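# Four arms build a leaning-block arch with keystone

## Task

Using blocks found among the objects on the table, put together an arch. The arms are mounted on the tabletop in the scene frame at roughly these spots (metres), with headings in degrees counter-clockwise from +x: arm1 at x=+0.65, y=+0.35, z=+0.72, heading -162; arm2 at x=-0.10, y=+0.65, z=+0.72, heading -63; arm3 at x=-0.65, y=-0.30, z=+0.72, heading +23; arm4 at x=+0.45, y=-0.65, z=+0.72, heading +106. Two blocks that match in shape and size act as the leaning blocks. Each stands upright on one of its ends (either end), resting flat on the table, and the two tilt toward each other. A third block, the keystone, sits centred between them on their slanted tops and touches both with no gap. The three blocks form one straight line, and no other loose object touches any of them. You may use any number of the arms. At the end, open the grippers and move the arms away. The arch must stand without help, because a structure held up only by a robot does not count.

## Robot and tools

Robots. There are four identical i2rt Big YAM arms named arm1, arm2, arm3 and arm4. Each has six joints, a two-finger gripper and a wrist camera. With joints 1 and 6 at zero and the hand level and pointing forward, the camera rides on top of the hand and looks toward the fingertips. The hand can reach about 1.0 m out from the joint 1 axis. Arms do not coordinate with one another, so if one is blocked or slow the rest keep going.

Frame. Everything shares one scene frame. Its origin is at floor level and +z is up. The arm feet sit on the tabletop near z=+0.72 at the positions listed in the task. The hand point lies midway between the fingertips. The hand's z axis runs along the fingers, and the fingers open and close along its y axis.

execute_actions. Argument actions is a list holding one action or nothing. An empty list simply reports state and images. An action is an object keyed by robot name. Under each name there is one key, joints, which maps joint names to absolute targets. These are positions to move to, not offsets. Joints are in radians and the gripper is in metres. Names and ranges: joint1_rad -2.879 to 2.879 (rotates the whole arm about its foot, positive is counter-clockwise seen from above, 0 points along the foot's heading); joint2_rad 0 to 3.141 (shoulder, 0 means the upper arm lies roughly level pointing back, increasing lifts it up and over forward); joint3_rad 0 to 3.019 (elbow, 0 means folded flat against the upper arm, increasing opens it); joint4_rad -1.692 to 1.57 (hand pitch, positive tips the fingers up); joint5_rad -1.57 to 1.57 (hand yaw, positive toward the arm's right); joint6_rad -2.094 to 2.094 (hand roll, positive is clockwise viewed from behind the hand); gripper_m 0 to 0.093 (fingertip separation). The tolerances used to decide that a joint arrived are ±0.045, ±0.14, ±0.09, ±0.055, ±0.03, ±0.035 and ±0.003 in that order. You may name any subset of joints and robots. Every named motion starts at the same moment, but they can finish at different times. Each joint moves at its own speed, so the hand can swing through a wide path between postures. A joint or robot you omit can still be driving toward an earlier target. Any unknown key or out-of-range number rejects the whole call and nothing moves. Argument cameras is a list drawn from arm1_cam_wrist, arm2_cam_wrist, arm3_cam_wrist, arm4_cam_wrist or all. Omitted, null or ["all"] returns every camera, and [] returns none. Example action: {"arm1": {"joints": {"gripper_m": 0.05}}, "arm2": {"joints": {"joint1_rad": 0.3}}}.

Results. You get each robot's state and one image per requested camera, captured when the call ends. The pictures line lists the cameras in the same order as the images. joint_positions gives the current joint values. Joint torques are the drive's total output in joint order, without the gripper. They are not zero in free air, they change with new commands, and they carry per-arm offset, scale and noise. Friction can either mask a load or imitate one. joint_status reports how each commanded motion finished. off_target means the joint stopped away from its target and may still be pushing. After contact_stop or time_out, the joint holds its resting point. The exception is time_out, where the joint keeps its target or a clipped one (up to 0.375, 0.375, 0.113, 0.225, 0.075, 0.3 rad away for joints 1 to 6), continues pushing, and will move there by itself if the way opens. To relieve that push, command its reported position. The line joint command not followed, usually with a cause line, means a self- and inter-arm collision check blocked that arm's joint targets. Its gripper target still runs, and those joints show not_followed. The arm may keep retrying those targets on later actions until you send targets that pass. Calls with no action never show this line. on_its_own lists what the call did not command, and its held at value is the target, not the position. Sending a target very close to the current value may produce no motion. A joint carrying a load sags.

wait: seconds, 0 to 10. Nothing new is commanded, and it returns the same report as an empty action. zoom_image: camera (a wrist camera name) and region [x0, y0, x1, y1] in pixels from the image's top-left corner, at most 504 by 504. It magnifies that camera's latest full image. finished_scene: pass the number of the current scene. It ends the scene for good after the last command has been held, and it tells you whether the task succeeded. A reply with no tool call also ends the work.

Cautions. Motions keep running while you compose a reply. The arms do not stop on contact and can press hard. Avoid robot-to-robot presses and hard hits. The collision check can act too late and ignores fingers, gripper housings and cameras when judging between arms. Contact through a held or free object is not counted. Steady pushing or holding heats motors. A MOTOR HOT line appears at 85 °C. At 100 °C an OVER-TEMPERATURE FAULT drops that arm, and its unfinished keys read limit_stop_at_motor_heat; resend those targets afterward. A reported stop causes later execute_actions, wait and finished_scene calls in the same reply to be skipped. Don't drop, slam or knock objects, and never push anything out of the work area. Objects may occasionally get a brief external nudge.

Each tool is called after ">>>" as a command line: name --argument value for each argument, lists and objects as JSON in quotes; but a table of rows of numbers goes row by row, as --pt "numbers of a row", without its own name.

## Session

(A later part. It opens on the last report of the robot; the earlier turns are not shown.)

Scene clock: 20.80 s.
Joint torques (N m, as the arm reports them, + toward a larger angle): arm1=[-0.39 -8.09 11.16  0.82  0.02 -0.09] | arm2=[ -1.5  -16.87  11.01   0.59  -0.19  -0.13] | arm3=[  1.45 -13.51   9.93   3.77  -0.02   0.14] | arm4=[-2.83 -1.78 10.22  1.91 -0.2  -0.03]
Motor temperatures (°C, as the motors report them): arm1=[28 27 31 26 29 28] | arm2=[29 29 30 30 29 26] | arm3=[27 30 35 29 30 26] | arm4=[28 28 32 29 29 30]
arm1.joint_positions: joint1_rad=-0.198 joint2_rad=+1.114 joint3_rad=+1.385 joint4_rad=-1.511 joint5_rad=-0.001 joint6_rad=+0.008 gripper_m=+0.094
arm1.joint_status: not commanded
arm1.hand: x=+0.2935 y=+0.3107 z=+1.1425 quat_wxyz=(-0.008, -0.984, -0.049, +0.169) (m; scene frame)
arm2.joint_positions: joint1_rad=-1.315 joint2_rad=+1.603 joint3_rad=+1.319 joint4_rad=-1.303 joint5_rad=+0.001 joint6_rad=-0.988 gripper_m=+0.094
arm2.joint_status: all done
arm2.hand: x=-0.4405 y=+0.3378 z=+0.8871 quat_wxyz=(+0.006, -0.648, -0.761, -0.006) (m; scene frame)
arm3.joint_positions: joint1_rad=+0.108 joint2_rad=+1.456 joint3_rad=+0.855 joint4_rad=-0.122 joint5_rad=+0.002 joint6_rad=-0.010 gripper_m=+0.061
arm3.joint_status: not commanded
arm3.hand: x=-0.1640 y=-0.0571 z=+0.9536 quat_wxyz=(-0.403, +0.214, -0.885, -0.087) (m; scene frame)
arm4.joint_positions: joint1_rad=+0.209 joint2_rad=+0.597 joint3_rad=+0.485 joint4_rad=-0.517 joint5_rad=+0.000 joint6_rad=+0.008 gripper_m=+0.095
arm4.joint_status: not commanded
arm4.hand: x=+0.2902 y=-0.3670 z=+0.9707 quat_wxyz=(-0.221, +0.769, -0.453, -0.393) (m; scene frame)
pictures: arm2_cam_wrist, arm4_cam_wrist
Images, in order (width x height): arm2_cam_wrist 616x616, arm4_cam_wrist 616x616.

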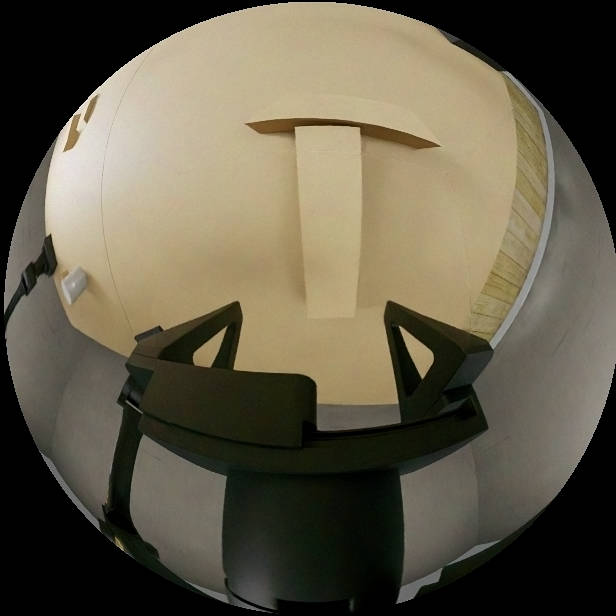

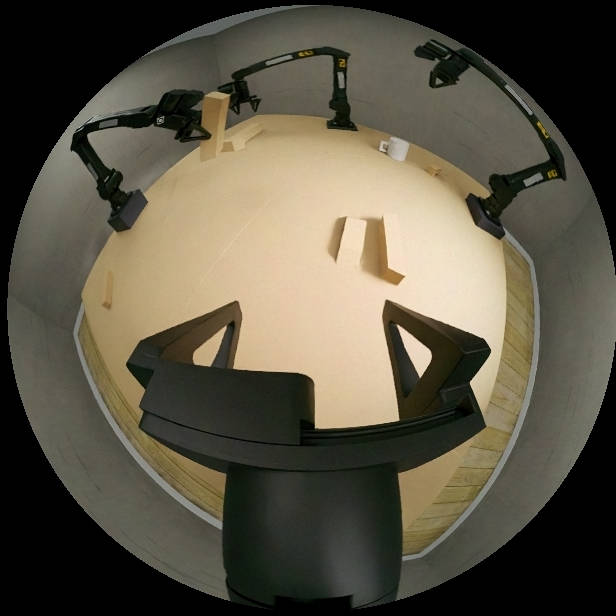

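>>> execute_actions --actions '[{"arm2":{"joints":{"joint1_rad":-1.28,"joint2_rad":1.72,"joint3_rad":1.289,"joint4_rad":-1.11}}}]' --cameras '["arm2_cam_wrist"]'

Scene clock: 22.40 s.
Joint torques (N m, as the arm reports them, + toward a larger angle): arm1=[-0.21 -8.11 11.17  0.84  0.02 -0.09] | arm2=[ -1.26 -16.5    9.27   1.01  -0.17  -0.13] | arm3=[  1.21 -13.16  10.22   3.78  -0.03   0.07] | arm4=[-2.78 -1.85 10.13  2.01 -0.17 -0.03]
Motor temperatures (°C, as the motors report them): arm1=[28 27 31 26 29 28] | arm2=[29 29 30 30 29 26] | arm3=[27 30 36 29 30 26] | arm4=[28 28 32 29 29 30]
arm1.joint_positions: joint1_rad=-0.198 joint2_rad=+1.114 joint3_rad=+1.385 joint4_rad=-1.511 joint5_rad=-0.001 joint6_rad=+0.008 gripper_m=+0.094
arm1.joint_status: not commanded
arm1.hand: x=+0.2935 y=+0.3107 z=+1.1425 quat_wxyz=(-0.008, -0.984, -0.049, +0.169) (m; scene frame)
arm2.joint_positions: joint1_rad=-1.284 joint2_rad=+1.711 joint3_rad=+1.285 joint4_rad=-1.120 joint5_rad=+0.001 joint6_rad=-0.988 gripper_m=+0.094
arm2.joint_status: all done
arm2.hand: x=-0.4538 y=+0.3055 z=+0.8255 quat_wxyz=(+0.008, -0.636, -0.771, +0.015) (m; scene frame)
arm3.joint_positions: joint1_rad=+0.108 joint2_rad=+1.456 joint3_rad=+0.855 joint4_rad=-0.122 joint5_rad=+0.002 joint6_rad=-0.010 gripper_m=+0.061
arm3.joint_status: not commanded
arm3.hand: x=-0.1640 y=-0.0571 z=+0.9536 quat_wxyz=(-0.403, +0.214, -0.885, -0.087) (m; scene frame)
arm4.joint_positions: joint1_rad=+0.209 joint2_rad=+0.597 joint3_rad=+0.485 joint4_rad=-0.517 joint5_rad=+0.000 joint6_rad=+0.008 gripper_m=+0.095
arm4.joint_status: not commanded
arm4.hand: x=+0.2902 y=-0.3670 z=+0.9707 quat_wxyz=(-0.221, +0.769, -0.453, -0.393) (m; scene frame)
pictures: arm2_cam_wrist
Images, in order (width x height): arm2_cam_wrist 616x616.

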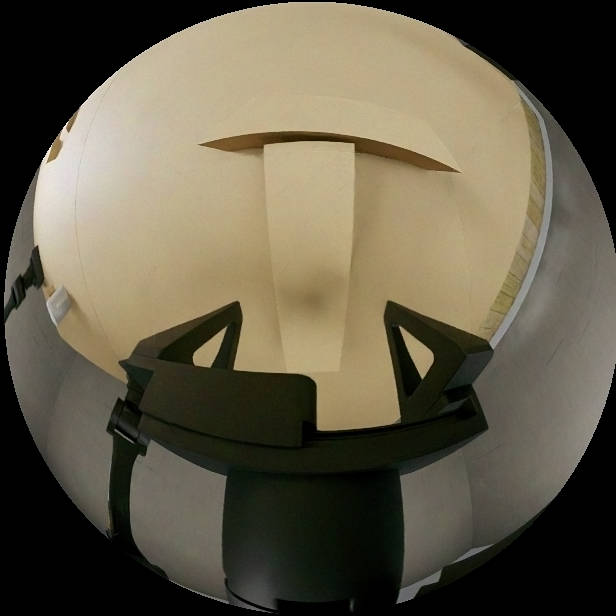

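Centered. Descend.

>>> execute_actions --actions '[{"arm2":{"joints":{"joint2_rad":1.79,"joint3_rad":1.213,"joint4_rad":-0.97}}}]' --cameras '["arm2_cam_wrist"]'

>>> execute_actions --actions '[{"arm2":{"joints":{"gripper_m":0.05}}}]' --cameras '[]'

Scene clock: 23.40 s.
Joint torques (N m, as the arm reports them, + toward a larger angle): arm1=[-0.24 -8.24 11.16  0.84  0.03 -0.1 ] | arm2=[ -1.28 -16.6    8.52   0.92  -0.18  -0.14] | arm3=[  1.82 -12.62   9.96   3.62  -0.04   0.14] | arm4=[-3.04 -1.7  10.29  1.95 -0.16 -0.05]
Motor temperatures (°C, as the motors report them): arm1=[28 27 31 26 29 28] | arm2=[29 29 30 30 29 26] | arm3=[27 30 36 29 30 26] | arm4=[28 28 32 29 29 30]
arm1.joint_positions: joint1_rad=-0.198 joint2_rad=+1.114 joint3_rad=+1.385 joint4_rad=-1.511 joint5_rad=-0.001 joint6_rad=+0.008 gripper_m=+0.094
arm1.joint_status: not commanded
arm1.hand: x=+0.2935 y=+0.3107 z=+1.1425 quat_wxyz=(-0.008, -0.984, -0.049, +0.169) (m; scene frame)
arm2.joint_positions: joint1_rad=-1.284 joint2_rad=+1.776 joint3_rad=+1.209 joint4_rad=-0.980 joint5_rad=+0.001 joint6_rad=-0.988 gripper_m=+0.094
arm2.joint_status: all done
arm2.hand: x=-0.4528 y=+0.3074 z=+0.7695 quat_wxyz=(+0.008, -0.636, -0.771, +0.014) (m; scene frame)
arm3.joint_positions: joint1_rad=+0.108 joint2_rad=+1.456 joint3_rad=+0.855 joint4_rad=-0.122 joint5_rad=+0.002 joint6_rad=-0.010 gripper_m=+0.061
arm3.joint_status: not commanded
arm3.hand: x=-0.1640 y=-0.0571 z=+0.9536 quat_wxyz=(-0.403, +0.214, -0.885, -0.087) (m; scene frame)
arm4.joint_positions: joint1_rad=+0.209 joint2_rad=+0.597 joint3_rad=+0.485 joint4_rad=-0.517 joint5_rad=+0.000 joint6_rad=+0.008 gripper_m=+0.095
arm4.joint_status: not commanded
arm4.hand: x=+0.2902 y=-0.3670 z=+0.9707 quat_wxyz=(-0.221, +0.769, -0.453, -0.393) (m; scene frame)
pictures: arm2_cam_wrist
Images, in order (width x height): arm2_cam_wrist 616x616.

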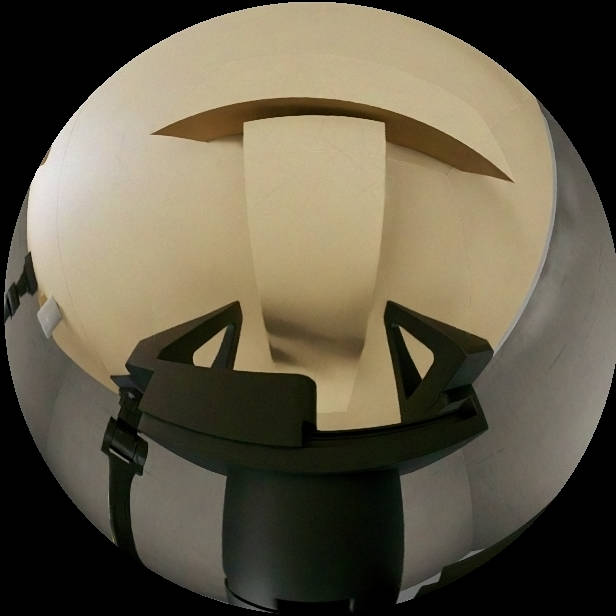

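Scene clock: 23.97 s.
Joint torques (N m, as the arm reports them, + toward a larger angle): arm1=[-0.34 -8.25 11.17  0.83  0.03 -0.09] | arm2=[ -1.26 -16.51   8.6    0.86  -0.2   -0.13] | arm3=[  1.34 -13.32  10.11   3.73  -0.04   0.09] | arm4=[-2.46 -1.74 10.22  2.03 -0.19 -0.05]
Motor temperatures (°C, as the motors report them): arm1=[28 27 31 26 29 28] | arm2=[29 29 30 30 29 26] | arm3=[27 30 36 29 30 26] | arm4=[28 28 32 29 29 30]
arm1.joint_positions: joint1_rad=-0.198 joint2_rad=+1.114 joint3_rad=+1.385 joint4_rad=-1.511 joint5_rad=-0.001 joint6_rad=+0.008 gripper_m=+0.094
arm1.joint_status: not commanded
arm1.hand: x=+0.2935 y=+0.3107 z=+1.1425 quat_wxyz=(-0.008, -0.984, -0.049, +0.169) (m; scene frame)
arm2.joint_positions: joint1_rad=-1.284 joint2_rad=+1.776 joint3_rad=+1.209 joint4_rad=-0.978 joint5_rad=+0.001 joint6_rad=-0.990 gripper_m=+0.060
arm2.joint_status: gripper_m off_target (ended at +0.060, target +0.050)
arm2.hand: x=-0.4534 y=+0.3070 z=+0.7695 quat_wxyz=(+0.008, -0.636, -0.772, +0.015) (m; scene frame)
arm3.joint_positions: joint1_rad=+0.108 joint2_rad=+1.456 joint3_rad=+0.855 joint4_rad=-0.122 joint5_rad=+0.002 joint6_rad=-0.010 gripper_m=+0.061
arm3.joint_status: not commanded
arm3.hand: x=-0.1640 y=-0.0571 z=+0.9536 quat_wxyz=(-0.403, +0.214, -0.885, -0.087) (m; scene frame)
arm4.joint_positions: joint1_rad=+0.209 joint2_rad=+0.597 joint3_rad=+0.485 joint4_rad=-0.517 joint5_rad=+0.000 joint6_rad=+0.008 gripper_m=+0.095
arm4.joint_status: not commanded
arm4.hand: x=+0.2902 y=-0.3670 z=+0.9707 quat_wxyz=(-0.221, +0.769, -0.453, -0.393) (m; scene frame)
pictures: none
No camera images: the call's "cameras" was empty. Leave "cameras" out to get every camera's image.

>>> execute_actions --actions '[{"arm2":{"joints":{"gripper_m":0.075,"joint2_rad":1.815}}}]' --cameras '[]'

>>> execute_actions --actions '[{"arm2":{"joints":{"gripper_m":0.05}}}]' --cameras '[]'

Scene clock: 24.73 s.
Joint torques (N m, as the arm reports them, + toward a larger angle): arm1=[-0.41 -8.16 11.18  0.86  0.03 -0.1 ] | arm2=[ -1.22 -14.75   8.57   0.84  -0.22  -0.13] | arm3=[  1.46 -13.92   9.95   3.93  -0.04   0.08] | arm4=[-2.9  -1.47 10.18  1.94 -0.18 -0.03]
Motor temperatures (°C, as the motors report them): arm1=[28 27 31 26 29 28] | arm2=[29 29 30 30 29 26] | arm3=[27 30 36 29 30 26] | arm4=[28 28 33 29 29 30]
arm1.joint_positions: joint1_rad=-0.198 joint2_rad=+1.114 joint3_rad=+1.385 joint4_rad=-1.511 joint5_rad=-0.001 joint6_rad=+0.008 gripper_m=+0.094
arm1.joint_status: not commanded
arm1.hand: x=+0.2935 y=+0.3107 z=+1.1425 quat_wxyz=(-0.008, -0.984, -0.049, +0.169) (m; scene frame)
arm2.joint_positions: joint1_rad=-1.284 joint2_rad=+1.781 joint3_rad=+1.209 joint4_rad=-0.978 joint5_rad=+0.001 joint6_rad=-0.990 gripper_m=+0.075
arm2.joint_status: all done
arm2.hand: x=-0.4531 y=+0.3074 z=+0.7672 quat_wxyz=(+0.008, -0.636, -0.772, +0.013) (m; scene frame)
arm3.joint_positions: joint1_rad=+0.108 joint2_rad=+1.456 joint3_rad=+0.855 joint4_rad=-0.122 joint5_rad=+0.002 joint6_rad=-0.010 gripper_m=+0.061
arm3.joint_status: not commanded
arm3.hand: x=-0.1640 y=-0.0571 z=+0.9536 quat_wxyz=(-0.403, +0.214, -0.885, -0.087) (m; scene frame)
arm4.joint_positions: joint1_rad=+0.209 joint2_rad=+0.597 joint3_rad=+0.485 joint4_rad=-0.517 joint5_rad=+0.000 joint6_rad=+0.008 gripper_m=+0.095
arm4.joint_status: not commanded
arm4.hand: x=+0.2902 y=-0.3670 z=+0.9707 quat_wxyz=(-0.221, +0.769, -0.453, -0.393) (m; scene frame)
pictures: none
No camera images: the call's "cameras" was empty. Leave "cameras" out to get every camera's image.

Scene clock: 25.23 s.
Joint torques (N m, as the arm reports them, + toward a larger angle): arm1=[-0.43 -8.16 11.13  0.85  0.03 -0.1 ] | arm2=[ -1.32 -14.71   8.62   0.86  -0.21  -0.1 ] | arm3=[  0.92 -12.39  10.13   3.72   0.02   0.13] | arm4=[-2.95 -1.88 10.28  2.   -0.2  -0.02]
Motor temperatures (°C, as the motors report them): arm1=[28 27 31 26 29 28] | arm2=[29 29 30 30 29 26] | arm3=[27 30 36 29 30 26] | arm4=[28 28 33 29 29 30]
arm1.joint_positions: joint1_rad=-0.198 joint2_rad=+1.114 joint3_rad=+1.385 joint4_rad=-1.511 joint5_rad=-0.001 joint6_rad=+0.008 gripper_m=+0.094
arm1.joint_status: not commanded
arm1.hand: x=+0.2935 y=+0.3107 z=+1.1425 quat_wxyz=(-0.008, -0.984, -0.049, +0.169) (m; scene frame)
arm2.joint_positions: joint1_rad=-1.284 joint2_rad=+1.782 joint3_rad=+1.209 joint4_rad=-0.977 joint5_rad=+0.002 joint6_rad=-0.990 gripper_m=+0.060
arm2.joint_status: gripper_m off_target (ended at +0.060, target +0.050)
arm2.hand: x=-0.4532 y=+0.3073 z=+0.7670 quat_wxyz=(+0.008, -0.635, -0.772, +0.013) (m; scene frame)
arm3.joint_positions: joint1_rad=+0.108 joint2_rad=+1.456 joint3_rad=+0.855 joint4_rad=-0.122 joint5_rad=+0.002 joint6_rad=-0.010 gripper_m=+0.061
arm3.joint_status: not commanded
arm3.hand: x=-0.1640 y=-0.0571 z=+0.9536 quat_wxyz=(-0.403, +0.214, -0.885, -0.087) (m; scene frame)
arm4.joint_positions: joint1_rad=+0.209 joint2_rad=+0.597 joint3_rad=+0.485 joint4_rad=-0.517 joint5_rad=+0.000 joint6_rad=+0.008 gripper_m=+0.095
arm4.joint_status: not commanded
arm4.hand: x=+0.2902 y=-0.3670 z=+0.9707 quat_wxyz=(-0.221, +0.769, -0.453, -0.393) (m; scene frame)
pictures: none
No camera images: the call's "cameras" was empty. Leave "cameras" out to get every camera's image.

>>> execute_actions --actions '[{"arm2":{"joints":{"joint2_rad":1.55,"joint3_rad":1.25,"joint4_rad":-1.25}},"arm3":{"joints":{"joint1_rad":-0.35}}}]' --cameras '["arm2_cam_wrist"]'

>>> execute_actions --actions '[{"arm2":{"joints":{"joint1_rad":-0.12,"joint6_rad":-1.64}},"arm1":{"joints":{"joint1_rad":-0.5}}}]' --cameras '["arm2_cam_wrist","arm4_cam_wrist"]'

Scene clock: 26.87 s.
Joint torques (N m, as the arm reports them, + toward a larger angle): arm1=[-0.34 -8.17 11.2   0.81  0.03 -0.09] | arm2=[ -1.2  -14.62  12.38   0.07  -0.18  -0.12] | arm3=[  2.92 -13.29  10.18   3.62  -0.04   0.08] | arm4=[-2.9  -1.23 10.08  2.04 -0.17 -0.05]
Motor temperatures (°C, as the motors report them): arm1=[28 27 31 26 29 28] | arm2=[29 30 31 30 29 26] | arm3=[27 30 36 29 30 26] | arm4=[28 28 33 29 29 30]
arm1.joint_positions: joint1_rad=-0.198 joint2_rad=+1.114 joint3_rad=+1.385 joint4_rad=-1.511 joint5_rad=-0.001 joint6_rad=+0.008 gripper_m=+0.094
arm1.joint_status: not commanded
arm1.hand: x=+0.2935 y=+0.3107 z=+1.1425 quat_wxyz=(-0.008, -0.984, -0.049, +0.169) (m; scene frame)
arm2.joint_positions: joint1_rad=-1.284 joint2_rad=+1.549 joint3_rad=+1.211 joint4_rad=-1.242 joint5_rad=+0.000 joint6_rad=-0.990 gripper_m=+0.060
arm2.joint_status: all done
arm2.hand: x=-0.4128 y=+0.3447 z=+0.8708 quat_wxyz=(+0.006, -0.636, -0.772, -0.002) (m; scene frame)
arm3.joint_positions: joint1_rad=-0.363 joint2_rad=+1.456 joint3_rad=+0.855 joint4_rad=-0.119 joint5_rad=+0.003 joint6_rad=-0.006 gripper_m=+0.061
arm3.joint_status: all done
arm3.hand: x=-0.1071 y=-0.3050 z=+0.9564 quat_wxyz=(-0.415, -0.001, -0.910, +0.008) (m; scene frame)
arm4.joint_positions: joint1_rad=+0.209 joint2_rad=+0.597 joint3_rad=+0.485 joint4_rad=-0.517 joint5_rad=+0.000 joint6_rad=+0.008 gripper_m=+0.095
arm4.joint_status: not commanded
arm4.hand: x=+0.2902 y=-0.3670 z=+0.9707 quat_wxyz=(-0.221, +0.769, -0.453, -0.393) (m; scene frame)
pictures: arm2_cam_wrist
Images, in order (width x height): arm2_cam_wrist 616x616.

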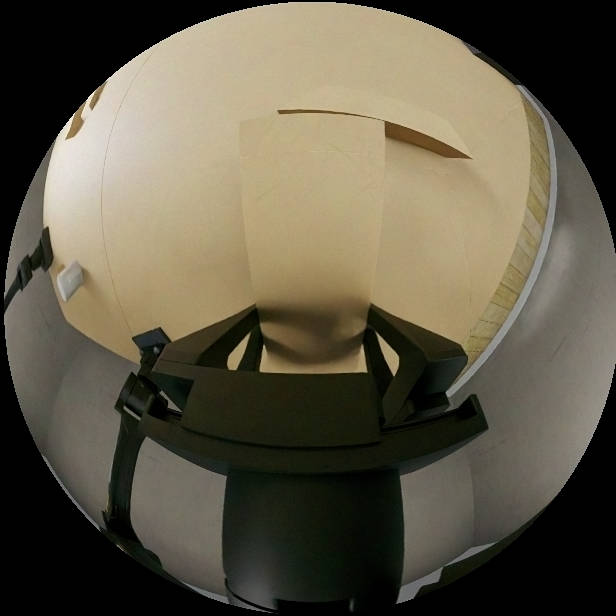

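Scene clock: 28.53 s.
Joint torques (N m, as the arm reports them, + toward a larger angle): arm1=[-0.15 -8.26 11.18  0.83  0.02 -0.1 ] | arm2=[ -2.15 -14.54  12.2    0.03  -0.07  -0.12] | arm3=[  2.58 -13.02  10.07   3.61  -0.08   0.08] | arm4=[-2.9  -1.6  10.3   2.01 -0.19  0.  ]
Motor temperatures (°C, as the motors report them): arm1=[28 27 31 26 29 28] | arm2=[29 30 31 30 29 26] | arm3=[27 30 36 29 30 26] | arm4=[28 28 33 29 29 30]
arm1.joint_positions: joint1_rad=-0.500 joint2_rad=+1.114 joint3_rad=+1.385 joint4_rad=-1.511 joint5_rad=-0.001 joint6_rad=+0.008 gripper_m=+0.094
arm1.joint_status: all done
arm1.hand: x=+0.2985 y=+0.4201 z=+1.1427 quat_wxyz=(+0.016, -0.980, +0.100, +0.169) (m; scene frame)
arm2.joint_positions: joint1_rad=-0.116 joint2_rad=+1.550 joint3_rad=+1.211 joint4_rad=-1.242 joint5_rad=-0.002 joint6_rad=-1.628 gripper_m=+0.060
arm2.joint_status: all done
arm2.hand: x=+0.0609 y=+0.2419 z=+0.8639 quat_wxyz=(+0.006, +0.212, -0.977, -0.009) (m; scene frame)
arm3.joint_positions: joint1_rad=-0.363 joint2_rad=+1.456 joint3_rad=+0.855 joint4_rad=-0.119 joint5_rad=+0.003 joint6_rad=-0.006 gripper_m=+0.061
arm3.joint_status: not commanded
arm3.hand: x=-0.1071 y=-0.3050 z=+0.9564 quat_wxyz=(-0.415, -0.001, -0.910, +0.008) (m; scene frame)
arm4.joint_positions: joint1_rad=+0.209 joint2_rad=+0.597 joint3_rad=+0.485 joint4_rad=-0.517 joint5_rad=+0.000 joint6_rad=+0.008 gripper_m=+0.095
arm4.joint_status: not commanded
arm4.hand: x=+0.2902 y=-0.3670 z=+0.9707 quat_wxyz=(-0.221, +0.769, -0.453, -0.393) (m; scene frame)
pictures: arm2_cam_wrist, arm4_cam_wrist
Images, in order (width x height): arm2_cam_wrist 616x616, arm4_cam_wrist 616x616.

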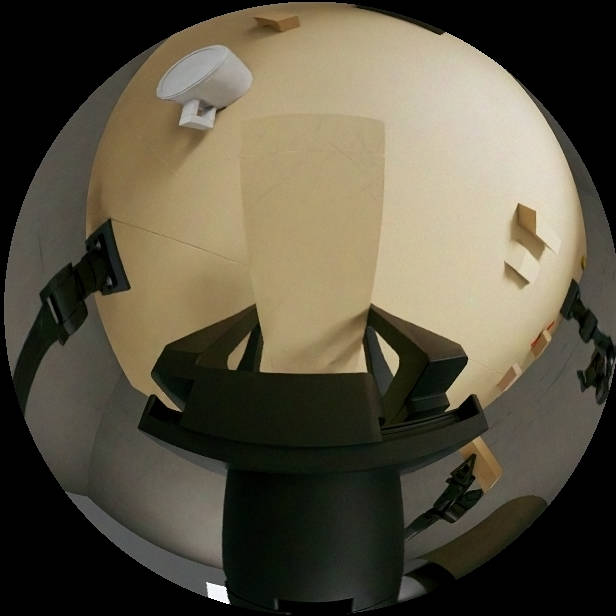

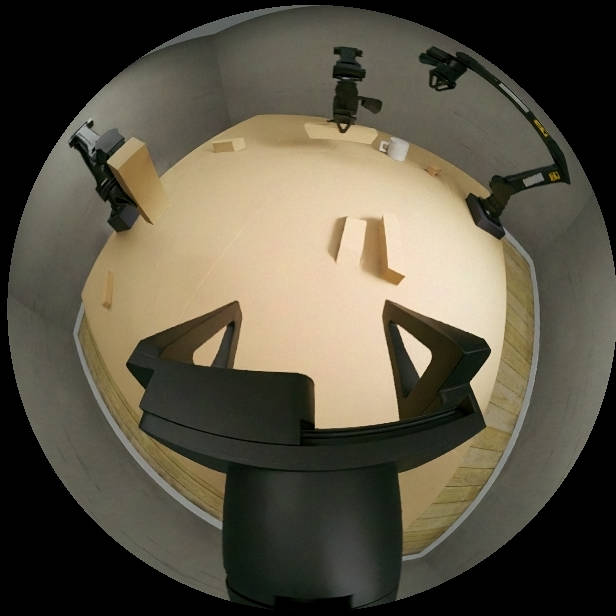

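>>> execute_actions --actions '[{"arm2":{"joints":{"joint3_rad":1.70,"joint2_rad":1.7,"joint4_rad":-1.4}}}]' --cameras '[]'

>>> execute_actions --actions '[{"arm2":{"joints":{"joint2_rad":1.965,"joint4_rad":-1.23}}}]' --cameras '["arm2_cam_wrist","arm4_cam_wrist"]'

Scene clock: 30.90 s.
Joint torques (N m, as the arm reports them, + toward a larger angle): arm1=[-0.11 -8.13 11.17  0.83  0.03 -0.1 ] | arm2=[ -2.11 -21.37  13.66   0.31  -0.08  -0.12] | arm3=[  2.92 -13.21  10.17   3.64  -0.02   0.1 ] | arm4=[-2.49 -1.93 10.14  1.98 -0.19 -0.05]
Motor temperatures (°C, as the motors report them): arm1=[28 27 31 26 29 28] | arm2=[29 30 31 30 29 26] | arm3=[27 30 36 29 30 26] | arm4=[28 28 33 29 29 30]
arm1.joint_positions: joint1_rad=-0.500 joint2_rad=+1.114 joint3_rad=+1.385 joint4_rad=-1.511 joint5_rad=-0.001 joint6_rad=+0.008 gripper_m=+0.094
arm1.joint_status: not commanded
arm1.hand: x=+0.2985 y=+0.4201 z=+1.1427 quat_wxyz=(+0.016, -0.980, +0.100, +0.169) (m; scene frame)
arm2.joint_positions: joint1_rad=-0.116 joint2_rad=+1.726 joint3_rad=+1.651 joint4_rad=-1.393 joint5_rad=-0.002 joint6_rad=-1.629 gripper_m=+0.060
arm2.joint_status: all done
arm2.hand: x=+0.1034 y=+0.1350 z=+0.9461 quat_wxyz=(-0.003, +0.213, -0.976, +0.047) (m; scene frame)
arm3.joint_positions: joint1_rad=-0.363 joint2_rad=+1.456 joint3_rad=+0.855 joint4_rad=-0.119 joint5_rad=+0.003 joint6_rad=-0.006 gripper_m=+0.061
arm3.joint_status: not commanded
arm3.hand: x=-0.1071 y=-0.3050 z=+0.9564 quat_wxyz=(-0.415, -0.001, -0.910, +0.008) (m; scene frame)
arm4.joint_positions: joint1_rad=+0.209 joint2_rad=+0.597 joint3_rad=+0.485 joint4_rad=-0.517 joint5_rad=+0.000 joint6_rad=+0.008 gripper_m=+0.095
arm4.joint_status: not commanded
arm4.hand: x=+0.2902 y=-0.3670 z=+0.9707 quat_wxyz=(-0.221, +0.769, -0.453, -0.393) (m; scene frame)
pictures: none
No camera images: the call's "cameras" was empty. Leave "cameras" out to get every camera's image.

Scene clock: 32.10 s.
Joint torques (N m, as the arm reports them, + toward a larger angle): arm1=[-0.16 -8.22 11.17  0.84  0.02 -0.09] | arm2=[ -2.07 -27.42  12.29   0.53  -0.09  -0.14] | arm3=[  2.43 -13.48   9.99   3.63  -0.04   0.08] | arm4=[-2.73 -2.16 10.17  2.08 -0.16 -0.03]
Motor temperatures (°C, as the motors report them): arm1=[28 27 31 26 29 28] | arm2=[29 30 31 30 29 26] | arm3=[27 30 36 29 30 26] | arm4=[28 28 33 29 29 30]
arm1.joint_positions: joint1_rad=-0.500 joint2_rad=+1.114 joint3_rad=+1.385 joint4_rad=-1.511 joint5_rad=-0.001 joint6_rad=+0.008 gripper_m=+0.094
arm1.joint_status: not commanded
arm1.hand: x=+0.2985 y=+0.4201 z=+1.1427 quat_wxyz=(+0.016, -0.980, +0.100, +0.169) (m; scene frame)
arm2.joint_positions: joint1_rad=-0.116 joint2_rad=+2.016 joint3_rad=+1.657 joint4_rad=-1.235 joint5_rad=-0.002 joint6_rad=-1.629 gripper_m=+0.060
arm2.joint_status: all done
arm2.hand: x=+0.1174 y=+0.0943 z=+0.7881 quat_wxyz=(+0.007, +0.213, -0.977, -0.015) (m; scene frame)
arm3.joint_positions: joint1_rad=-0.363 joint2_rad=+1.456 joint3_rad=+0.855 joint4_rad=-0.119 joint5_rad=+0.003 joint6_rad=-0.006 gripper_m=+0.061
arm3.joint_status: not commanded
arm3.hand: x=-0.1071 y=-0.3050 z=+0.9564 quat_wxyz=(-0.415, -0.001, -0.910, +0.008) (m; scene frame)
arm4.joint_positions: joint1_rad=+0.209 joint2_rad=+0.597 joint3_rad=+0.485 joint4_rad=-0.517 joint5_rad=+0.000 joint6_rad=+0.008 gripper_m=+0.095
arm4.joint_status: not commanded
arm4.hand: x=+0.2902 y=-0.3670 z=+0.9707 quat_wxyz=(-0.221, +0.769, -0.453, -0.393) (m; scene frame)
pictures: arm2_cam_wrist, arm4_cam_wrist
Images, in order (width x height): arm2_cam_wrist 616x616, arm4_cam_wrist 616x616.

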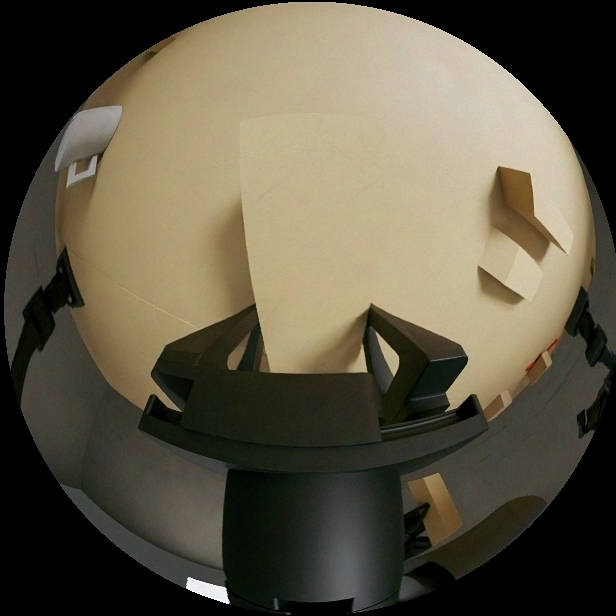

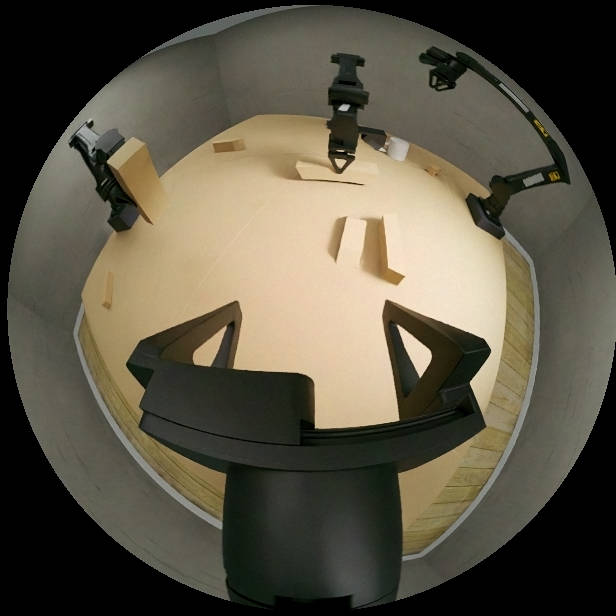

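>>> execute_actions --actions '[{"arm2":{"joints":{"joint2_rad":2.0}}}]' --cameras '["arm4_cam_wrist"]'

>>> zoom_image --camera "arm4_cam_wrist" --region '[270,120,410,210]'

Scene clock: 32.77 s.
Joint torques (N m, as the arm reports them, + toward a larger angle): arm1=[-0.14 -8.15 11.13  0.83  0.02 -0.09] | arm2=[ -2.09 -24.17  12.39   0.56  -0.08  -0.13] | arm3=[  3.84 -12.63  10.14   3.58  -0.05   0.11] | arm4=[-2.85 -1.4  10.21  2.05 -0.18 -0.05]
Motor temperatures (°C, as the motors report them): arm1=[28 27 31 26 29 28] | arm2=[29 30 31 30 29 26] | arm3=[27 30 36 30 30 26] | arm4=[28 28 33 29 29 30]
arm1.joint_positions: joint1_rad=-0.500 joint2_rad=+1.114 joint3_rad=+1.385 joint4_rad=-1.511 joint5_rad=-0.001 joint6_rad=+0.008 gripper_m=+0.094
arm1.joint_status: not commanded
arm1.hand: x=+0.2985 y=+0.4201 z=+1.1427 quat_wxyz=(+0.016, -0.980, +0.100, +0.169) (m; scene frame)
arm2.joint_positions: joint1_rad=-0.116 joint2_rad=+2.016 joint3_rad=+1.657 joint4_rad=-1.235 joint5_rad=-0.002 joint6_rad=-1.629 gripper_m=+0.060
arm2.joint_status: all done
arm2.hand: x=+0.1174 y=+0.0943 z=+0.7881 quat_wxyz=(+0.007, +0.213, -0.977, -0.015) (m; scene frame)
arm3.joint_positions: joint1_rad=-0.363 joint2_rad=+1.456 joint3_rad=+0.855 joint4_rad=-0.119 joint5_rad=+0.003 joint6_rad=-0.006 gripper_m=+0.061
arm3.joint_status: not commanded
arm3.hand: x=-0.1071 y=-0.3050 z=+0.9564 quat_wxyz=(-0.415, -0.001, -0.910, +0.008) (m; scene frame)
arm4.joint_positions: joint1_rad=+0.209 joint2_rad=+0.597 joint3_rad=+0.485 joint4_rad=-0.517 joint5_rad=+0.000 joint6_rad=+0.008 gripper_m=+0.095
arm4.joint_status: not commanded
arm4.hand: x=+0.2902 y=-0.3670 z=+0.9707 quat_wxyz=(-0.221, +0.769, -0.453, -0.393) (m; scene frame)
pictures: arm4_cam_wrist
Images, in order (width x height): arm4_cam_wrist 616x616.

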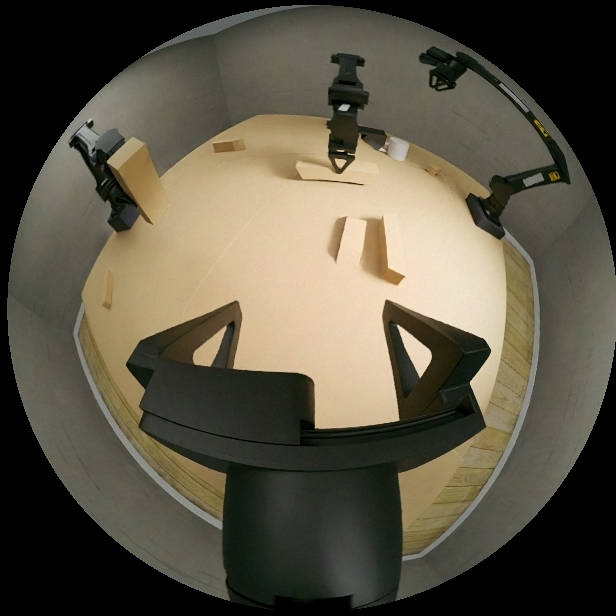

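Region (270, 120, 410, 210) of arm4_cam_wrist's 616x616 image, scaled by 3.600, with more detail than that image has; it fills the top 324 rows of this view, and the rest is white.

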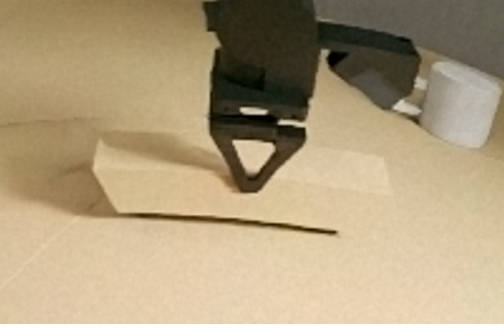

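>>> execute_actions --actions '[{"arm2":{"joints":{"joint2_rad":2.05}}}]' --cameras '["arm4_cam_wrist"]'

Scene clock: 33.77 s.
Joint torques (N m, as the arm reports them, + toward a larger angle): arm1=[-0.07 -8.17 11.13  0.82  0.02 -0.1 ] | arm2=[ -2.21 -22.43  12.17   0.34  -0.14  -0.14] | arm3=[  2.55 -13.36  10.03   3.48   0.     0.07] | arm4=[-2.94 -1.79 10.16  1.98 -0.19 -0.04]
Motor temperatures (°C, as the motors report them): arm1=[28 27 31 26 29 28] | arm2=[29 30 31 30 29 26] | arm3=[27 30 36 30 30 26] | arm4=[28 28 33 29 29 30]
arm1.joint_positions: joint1_rad=-0.500 joint2_rad=+1.114 joint3_rad=+1.385 joint4_rad=-1.511 joint5_rad=-0.001 joint6_rad=+0.008 gripper_m=+0.094
arm1.joint_status: not commanded
arm1.hand: x=+0.2985 y=+0.4201 z=+1.1427 quat_wxyz=(+0.016, -0.980, +0.100, +0.169) (m; scene frame)
arm2.joint_positions: joint1_rad=-0.116 joint2_rad=+2.043 joint3_rad=+1.657 joint4_rad=-1.234 joint5_rad=-0.001 joint6_rad=-1.629 gripper_m=+0.060
arm2.joint_status: all done
arm2.hand: x=+0.1164 y=+0.0959 z=+0.7721 quat_wxyz=(+0.009, +0.213, -0.977, -0.028) (m; scene frame)
arm3.joint_positions: joint1_rad=-0.363 joint2_rad=+1.456 joint3_rad=+0.855 joint4_rad=-0.119 joint5_rad=+0.003 joint6_rad=-0.006 gripper_m=+0.061
arm3.joint_status: not commanded
arm3.hand: x=-0.1071 y=-0.3050 z=+0.9564 quat_wxyz=(-0.415, -0.001, -0.910, +0.008) (m; scene frame)
arm4.joint_positions: joint1_rad=+0.209 joint2_rad=+0.597 joint3_rad=+0.485 joint4_rad=-0.517 joint5_rad=+0.000 joint6_rad=+0.008 gripper_m=+0.095
arm4.joint_status: not commanded
arm4.hand: x=+0.2902 y=-0.3670 z=+0.9707 quat_wxyz=(-0.221, +0.769, -0.453, -0.393) (m; scene frame)
pictures: arm4_cam_wrist
Images, in order (width x height): arm4_cam_wrist 616x616.

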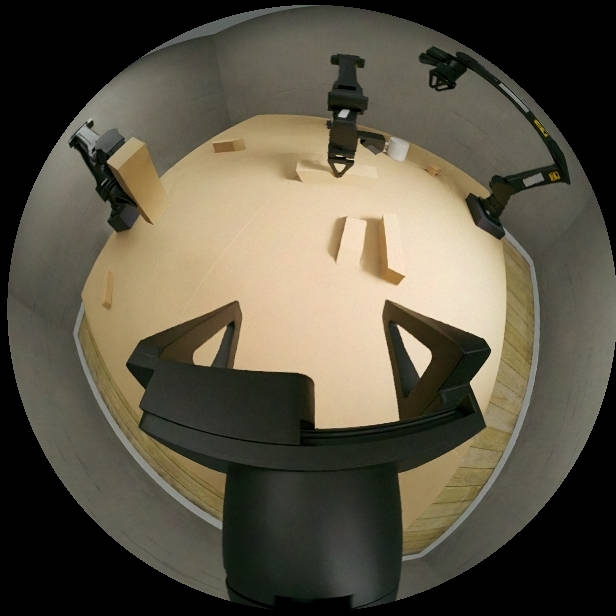

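>>> execute_actions --actions '[{"arm2":{"joints":{"gripper_m":0.093}}}]' --cameras '[]'

>>> execute_actions --actions '[{"arm2":{"joints":{"joint2_rad":1.75,"joint4_rad":-1.4}}}]' --cameras '[]'

>>> execute_actions --actions '[{"arm2":{"joints":{"joint1_rad":-1.129,"joint6_rad":0.83,"joint2_rad":1.84,"joint3_rad":1.72,"joint4_rad":-1.37}}}]' --cameras '["arm2_cam_wrist","arm4_cam_wrist"]'

Scene clock: 35.20 s.
Joint torques (N m, as the arm reports them, + toward a larger angle): arm1=[-0.13 -8.18 11.15  0.84  0.01 -0.09] | arm2=[ -2.31 -22.33  12.07   0.42  -0.12  -0.13] | arm3=[  2.33 -13.09  10.15   3.68  -0.05   0.03] | arm4=[-2.89 -1.39 10.22  2.02 -0.14 -0.05]
Motor temperatures (°C, as the motors report them): arm1=[28 27 32 26 29 28] | arm2=[29 30 31 30 29 26] | arm3=[27 30 36 30 30 26] | arm4=[28 28 33 29 29 30]
arm1.joint_positions: joint1_rad=-0.500 joint2_rad=+1.114 joint3_rad=+1.385 joint4_rad=-1.511 joint5_rad=-0.001 joint6_rad=+0.008 gripper_m=+0.094
arm1.joint_status: not commanded
arm1.hand: x=+0.2985 y=+0.4201 z=+1.1427 quat_wxyz=(+0.016, -0.980, +0.100, +0.169) (m; scene frame)
arm2.joint_positions: joint1_rad=-0.116 joint2_rad=+2.043 joint3_rad=+1.658 joint4_rad=-1.234 joint5_rad=-0.001 joint6_rad=-1.629 gripper_m=+0.093
arm2.joint_status: all done
arm2.hand: x=+0.1166 y=+0.0955 z=+0.7725 quat_wxyz=(+0.009, +0.213, -0.977, -0.027) (m; scene frame)
arm3.joint_positions: joint1_rad=-0.363 joint2_rad=+1.456 joint3_rad=+0.855 joint4_rad=-0.119 joint5_rad=+0.003 joint6_rad=-0.006 gripper_m=+0.061
arm3.joint_status: not commanded
arm3.hand: x=-0.1071 y=-0.3050 z=+0.9564 quat_wxyz=(-0.415, -0.001, -0.910, +0.008) (m; scene frame)
arm4.joint_positions: joint1_rad=+0.209 joint2_rad=+0.597 joint3_rad=+0.485 joint4_rad=-0.517 joint5_rad=+0.000 joint6_rad=+0.008 gripper_m=+0.095
arm4.joint_status: not commanded
arm4.hand: x=+0.2902 y=-0.3670 z=+0.9707 quat_wxyz=(-0.221, +0.769, -0.453, -0.393) (m; scene frame)
pictures: none
No camera images: the call's "cameras" was empty. Leave "cameras" out to get every camera's image.

Scene clock: 36.53 s.
Joint torques (N m, as the arm reports them, + toward a larger angle): arm1=[-0.1  -8.11 11.14  0.84  0.02 -0.1 ] | arm2=[ -1.97 -16.91  10.94   0.33  -0.12  -0.11] | arm3=[  2.72 -13.01  10.14   3.66  -0.06   0.06] | arm4=[-2.75 -2.07 10.02  1.97 -0.18 -0.04]
Motor temperatures (°C, as the motors report them): arm1=[28 27 32 26 29 28] | arm2=[29 30 31 30 29 26] | arm3=[27 30 36 30 30 26] | arm4=[28 28 33 29 29 30]
arm1.joint_positions: joint1_rad=-0.500 joint2_rad=+1.114 joint3_rad=+1.385 joint4_rad=-1.511 joint5_rad=-0.001 joint6_rad=+0.008 gripper_m=+0.094
arm1.joint_status: not commanded
arm1.hand: x=+0.2985 y=+0.4201 z=+1.1427 quat_wxyz=(+0.016, -0.980, +0.100, +0.169) (m; scene frame)
arm2.joint_positions: joint1_rad=-0.116 joint2_rad=+1.722 joint3_rad=+1.687 joint4_rad=-1.392 joint5_rad=-0.001 joint6_rad=-1.629 gripper_m=+0.093
arm2.joint_status: all done
arm2.hand: x=+0.1069 y=+0.1260 z=+0.9634 quat_wxyz=(-0.006, +0.213, -0.975, +0.068) (m; scene frame)
arm3.joint_positions: joint1_rad=-0.363 joint2_rad=+1.456 joint3_rad=+0.855 joint4_rad=-0.119 joint5_rad=+0.003 joint6_rad=-0.006 gripper_m=+0.061
arm3.joint_status: not commanded
arm3.hand: x=-0.1071 y=-0.3050 z=+0.9564 quat_wxyz=(-0.415, -0.001, -0.910, +0.008) (m; scene frame)
arm4.joint_positions: joint1_rad=+0.209 joint2_rad=+0.597 joint3_rad=+0.485 joint4_rad=-0.517 joint5_rad=+0.000 joint6_rad=+0.008 gripper_m=+0.095
arm4.joint_status: not commanded
arm4.hand: x=+0.2902 y=-0.3670 z=+0.9707 quat_wxyz=(-0.221, +0.769, -0.453, -0.393) (m; scene frame)
pictures: none
No camera images: the call's "cameras" was empty. Leave "cameras" out to get every camera's image.

Scene clock: 39.07 s.
Joint torques (N m, as the arm reports them, + toward a larger angle): arm1=[-0.13 -8.19 11.18  0.82  0.02 -0.09] | arm2=[ -0.86 -20.62  12.24   0.69  -0.03   0.08] | arm3=[  2.7  -13.6   10.13   3.7   -0.03   0.07] | arm4=[-2.47 -1.52 10.24  1.82 -0.19 -0.01]
Motor temperatures (°C, as the motors report them): arm1=[28 27 32 26 29 28] | arm2=[29 30 32 30 29 26] | arm3=[27 30 36 30 30 26] | arm4=[28 28 34 29 29 30]
arm1.joint_positions: joint1_rad=-0.500 joint2_rad=+1.114 joint3_rad=+1.385 joint4_rad=-1.511 joint5_rad=-0.001 joint6_rad=+0.008 gripper_m=+0.094
arm1.joint_status: not commanded
arm1.hand: x=+0.2985 y=+0.4201 z=+1.1427 quat_wxyz=(+0.016, -0.980, +0.100, +0.169) (m; scene frame)
arm2.joint_positions: joint1_rad=-1.138 joint2_rad=+1.836 joint3_rad=+1.688 joint4_rad=-1.372 joint5_rad=+0.001 joint6_rad=+0.817 gripper_m=+0.093
arm2.joint_status: all done
arm2.hand: x=-0.4478 y=+0.1926 z=+0.9089 quat_wxyz=(-0.017, -0.998, -0.051, +0.023) (m; scene frame)
arm3.joint_positions: joint1_rad=-0.363 joint2_rad=+1.456 joint3_rad=+0.855 joint4_rad=-0.119 joint5_rad=+0.003 joint6_rad=-0.006 gripper_m=+0.061
arm3.joint_status: not commanded
arm3.hand: x=-0.1071 y=-0.3050 z=+0.9564 quat_wxyz=(-0.415, -0.001, -0.910, +0.008) (m; scene frame)
arm4.joint_positions: joint1_rad=+0.209 joint2_rad=+0.597 joint3_rad=+0.485 joint4_rad=-0.517 joint5_rad=+0.000 joint6_rad=+0.008 gripper_m=+0.095
arm4.joint_status: not commanded
arm4.hand: x=+0.2902 y=-0.3670 z=+0.9707 quat_wxyz=(-0.221, +0.769, -0.453, -0.393) (m; scene frame)
pictures: arm2_cam_wrist, arm4_cam_wrist
Images, in order (width x height): arm2_cam_wrist 616x616, arm4_cam_wrist 616x616.

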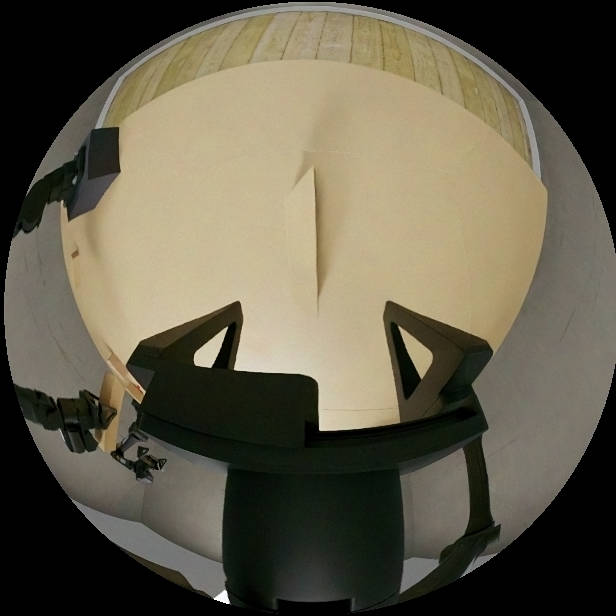

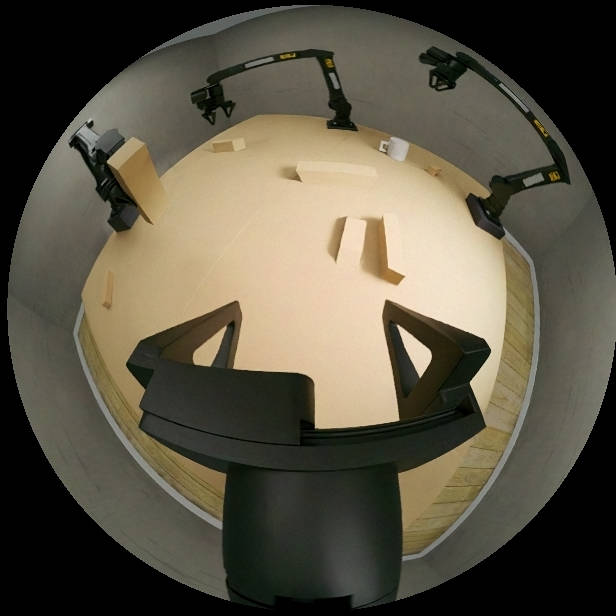

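>>> execute_actions --actions '[{"arm2":{"joints":{"joint1_rad":-1.115,"joint2_rad":1.91,"joint3_rad":1.614,"joint4_rad":-1.22}},"arm1":{"joints":{"joint1_rad":0.136,"joint2_rad":1.84,"joint3_rad":1.62,"joint4_rad":-1.26,"joint6_rad":0}}}]' --cameras '["arm2_cam_wrist","arm1_cam_wrist"]'

Scene clock: 41.33 s.
Joint torques (N m, as the arm reports them, + toward a larger angle): arm1=[ -0.71 -20.43  11.12   0.13   0.01  -0.08] | arm2=[ -1.14 -19.83   9.81   1.1   -0.03   0.12] | arm3=[  2.24 -12.85  10.05   3.62  -0.03   0.04] | arm4=[-2.71 -1.58 10.16  1.97 -0.2  -0.06]
Motor temperatures (°C, as the motors report them): arm1=[28 27 32 26 29 28] | arm2=[29 30 32 30 29 26] | arm3=[27 30 36 30 30 26] | arm4=[28 28 34 29 29 30]
arm1.joint_positions: joint1_rad=+0.141 joint2_rad=+1.862 joint3_rad=+1.599 joint4_rad=-1.266 joint5_rad=+0.000 joint6_rad=+0.007 gripper_m=+0.094
arm1.joint_status: all done
arm1.hand: x=+0.1342 y=+0.1025 z=+0.9020 quat_wxyz=(-0.003, -0.976, -0.217, +0.024) (m; scene frame)
arm2.joint_positions: joint1_rad=-1.122 joint2_rad=+1.893 joint3_rad=+1.610 joint4_rad=-1.231 joint5_rad=+0.001 joint6_rad=+0.818 gripper_m=+0.093
arm2.joint_status: all done
arm2.hand: x=-0.4471 y=+0.1794 z=+0.8488 quat_wxyz=(-0.019, -0.998, -0.059, +0.025) (m; scene frame)
arm3.joint_positions: joint1_rad=-0.363 joint2_rad=+1.456 joint3_rad=+0.855 joint4_rad=-0.119 joint5_rad=+0.003 joint6_rad=-0.006 gripper_m=+0.061
arm3.joint_status: not commanded
arm3.hand: x=-0.1071 y=-0.3050 z=+0.9564 quat_wxyz=(-0.415, -0.001, -0.910, +0.008) (m; scene frame)
arm4.joint_positions: joint1_rad=+0.209 joint2_rad=+0.597 joint3_rad=+0.485 joint4_rad=-0.517 joint5_rad=+0.000 joint6_rad=+0.008 gripper_m=+0.095
arm4.joint_status: not commanded
arm4.hand: x=+0.2902 y=-0.3670 z=+0.9707 quat_wxyz=(-0.221, +0.769, -0.453, -0.393) (m; scene frame)
pictures: arm1_cam_wrist, arm2_cam_wrist
Images, in order (width x height): arm1_cam_wrist 616x616, arm2_cam_wrist 616x616.

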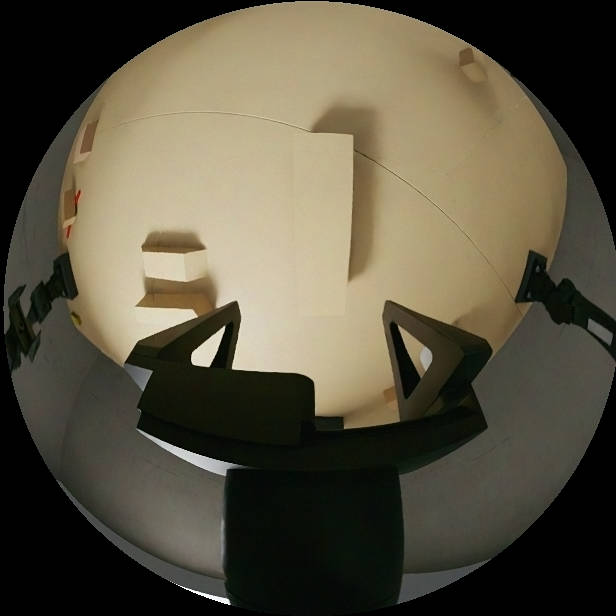

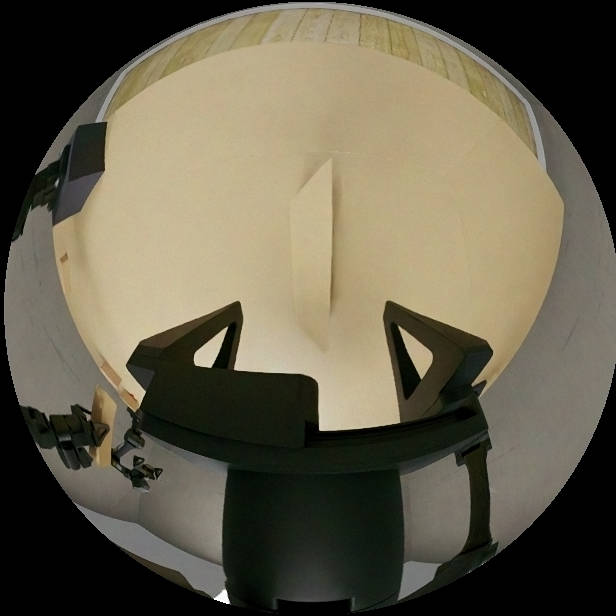

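>>> execute_actions --actions '[{"arm2":{"joints":{"joint2_rad":1.995,"joint3_rad":1.542,"joint4_rad":-1.1}},"arm1":{"joints":{"joint1_rad":0.112,"joint2_rad":2.0,"joint3_rad":1.459,"joint4_rad":-1.1}}}]' --cameras '["arm2_cam_wrist","arm1_cam_wrist"]'

Scene clock: 42.80 s.
Joint torques (N m, as the arm reports them, + toward a larger angle): arm1=[ -0.53 -20.88   9.38   0.03   0.    -0.08] | arm2=[ -1.1  -21.47   9.32   1.03  -0.03   0.12] | arm3=[  2.42 -12.99  10.01   3.56  -0.05   0.11] | arm4=[-2.94 -1.74 10.21  2.07 -0.17 -0.05]
Motor temperatures (°C, as the motors report them): arm1=[28 27 32 26 29 28] | arm2=[29 30 32 30 29 26] | arm3=[27 30 36 30 30 26] | arm4=[28 28 34 29 29 30]
arm1.joint_positions: joint1_rad=+0.115 joint2_rad=+2.020 joint3_rad=+1.441 joint4_rad=-1.112 joint5_rad=+0.000 joint6_rad=+0.007 gripper_m=+0.094
arm1.joint_status: all done
arm1.hand: x=+0.1606 y=+0.1313 z=+0.7617 quat_wxyz=(+0.015, -0.977, -0.204, -0.055) (m; scene frame)
arm2.joint_positions: joint1_rad=-1.122 joint2_rad=+1.984 joint3_rad=+1.535 joint4_rad=-1.110 joint5_rad=+0.001 joint6_rad=+0.818 gripper_m=+0.093
arm2.joint_status: all done
arm2.hand: x=-0.4457 y=+0.1829 z=+0.7710 quat_wxyz=(-0.002, -0.998, -0.059, +0.011) (m; scene frame)
arm3.joint_positions: joint1_rad=-0.363 joint2_rad=+1.456 joint3_rad=+0.855 joint4_rad=-0.119 joint5_rad=+0.003 joint6_rad=-0.006 gripper_m=+0.061
arm3.joint_status: not commanded
arm3.hand: x=-0.1071 y=-0.3050 z=+0.9564 quat_wxyz=(-0.415, -0.001, -0.910, +0.008) (m; scene frame)
arm4.joint_positions: joint1_rad=+0.209 joint2_rad=+0.597 joint3_rad=+0.485 joint4_rad=-0.517 joint5_rad=+0.000 joint6_rad=+0.008 gripper_m=+0.095
arm4.joint_status: not commanded
arm4.hand: x=+0.2902 y=-0.3670 z=+0.9707 quat_wxyz=(-0.221, +0.769, -0.453, -0.393) (m; scene frame)
pictures: arm1_cam_wrist, arm2_cam_wrist
Images, in order (width x height): arm1_cam_wrist 616x616, arm2_cam_wrist 616x616.

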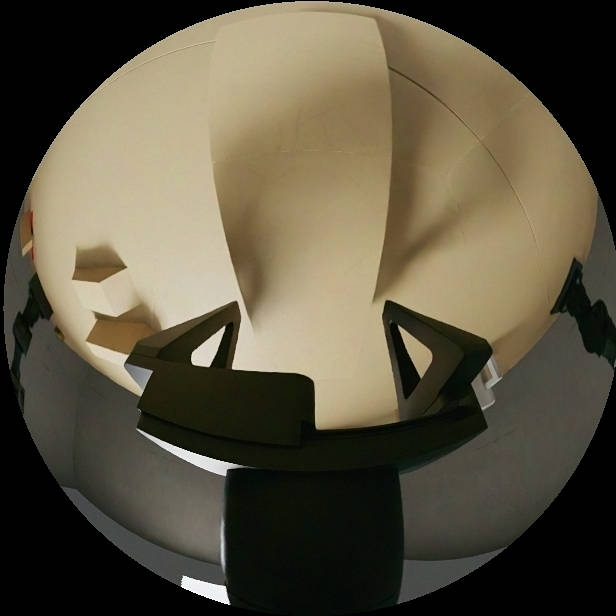

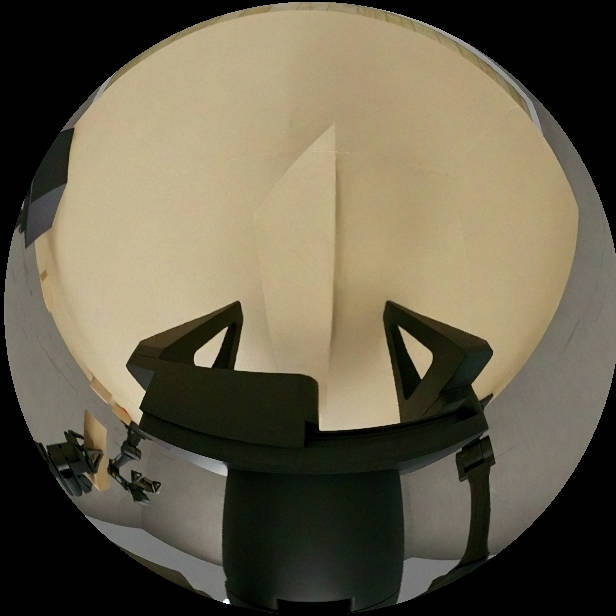

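>>> execute_actions --actions '[{"arm2":{"joints":{"joint2_rad":2.025}},"arm1":{"joints":{"joint4_rad":-0.97}}}]' --cameras '["arm2_cam_wrist","arm1_cam_wrist"]'

Scene clock: 43.90 s.
Joint torques (N m, as the arm reports them, + toward a larger angle): arm1=[ -0.57 -21.2    9.55   0.37   0.01  -0.09] | arm2=[ -1.06 -18.4    9.38   0.97  -0.04   0.11] | arm3=[  2.5  -12.57  10.12   3.57  -0.05   0.03] | arm4=[-2.64 -1.29 10.18  2.05 -0.19 -0.05]
Motor temperatures (°C, as the motors report them): arm1=[28 28 32 26 29 28] | arm2=[29 30 32 30 29 26] | arm3=[27 30 37 30 30 26] | arm4=[28 28 34 29 29 30]
arm1.joint_positions: joint1_rad=+0.115 joint2_rad=+2.020 joint3_rad=+1.441 joint4_rad=-0.983 joint5_rad=+0.000 joint6_rad=+0.007 gripper_m=+0.094
arm1.joint_status: all done
arm1.hand: x=+0.1318 y=+0.1184 z=+0.7602 quat_wxyz=(+0.001, -0.979, -0.205, +0.008) (m; scene frame)
arm2.joint_positions: joint1_rad=-1.122 joint2_rad=+1.985 joint3_rad=+1.535 joint4_rad=-1.110 joint5_rad=+0.001 joint6_rad=+0.818 gripper_m=+0.093
arm2.joint_status: all done
arm2.hand: x=-0.4457 y=+0.1830 z=+0.7704 quat_wxyz=(-0.001, -0.998, -0.059, +0.010) (m; scene frame)
arm3.joint_positions: joint1_rad=-0.363 joint2_rad=+1.456 joint3_rad=+0.855 joint4_rad=-0.119 joint5_rad=+0.003 joint6_rad=-0.006 gripper_m=+0.061
arm3.joint_status: not commanded
arm3.hand: x=-0.1071 y=-0.3050 z=+0.9564 quat_wxyz=(-0.415, -0.001, -0.910, +0.008) (m; scene frame)
arm4.joint_positions: joint1_rad=+0.209 joint2_rad=+0.597 joint3_rad=+0.485 joint4_rad=-0.517 joint5_rad=+0.000 joint6_rad=+0.008 gripper_m=+0.095
arm4.joint_status: not commanded
arm4.hand: x=+0.2902 y=-0.3670 z=+0.9707 quat_wxyz=(-0.221, +0.769, -0.453, -0.393) (m; scene frame)
pictures: arm1_cam_wrist, arm2_cam_wrist
Images, in order (width x height): arm1_cam_wrist 616x616, arm2_cam_wrist 616x616.

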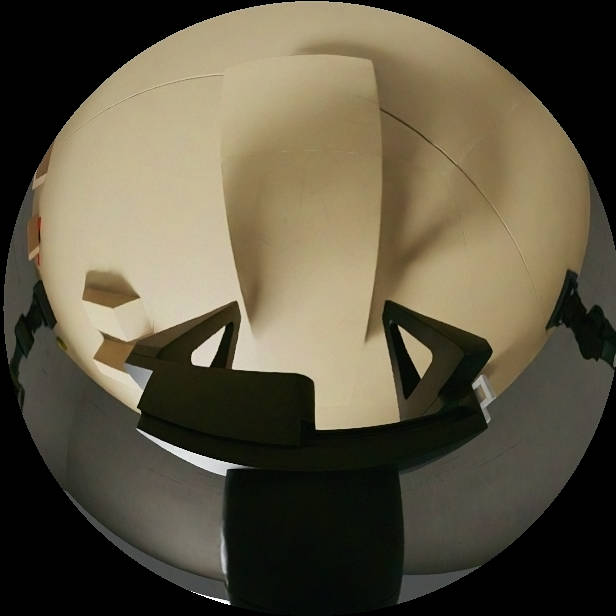

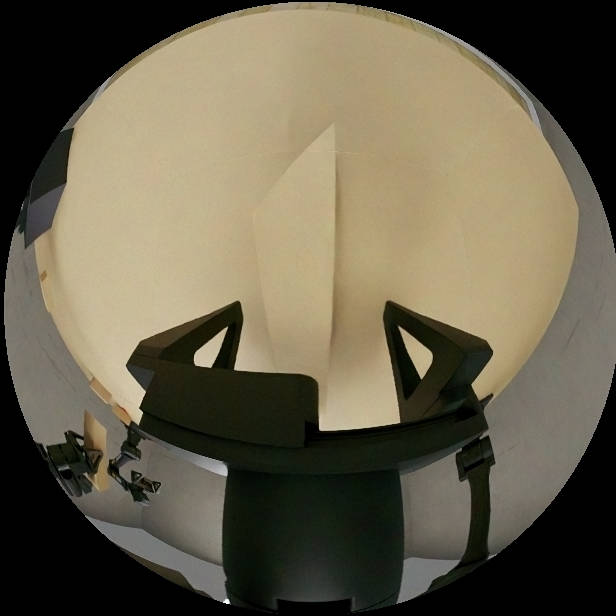

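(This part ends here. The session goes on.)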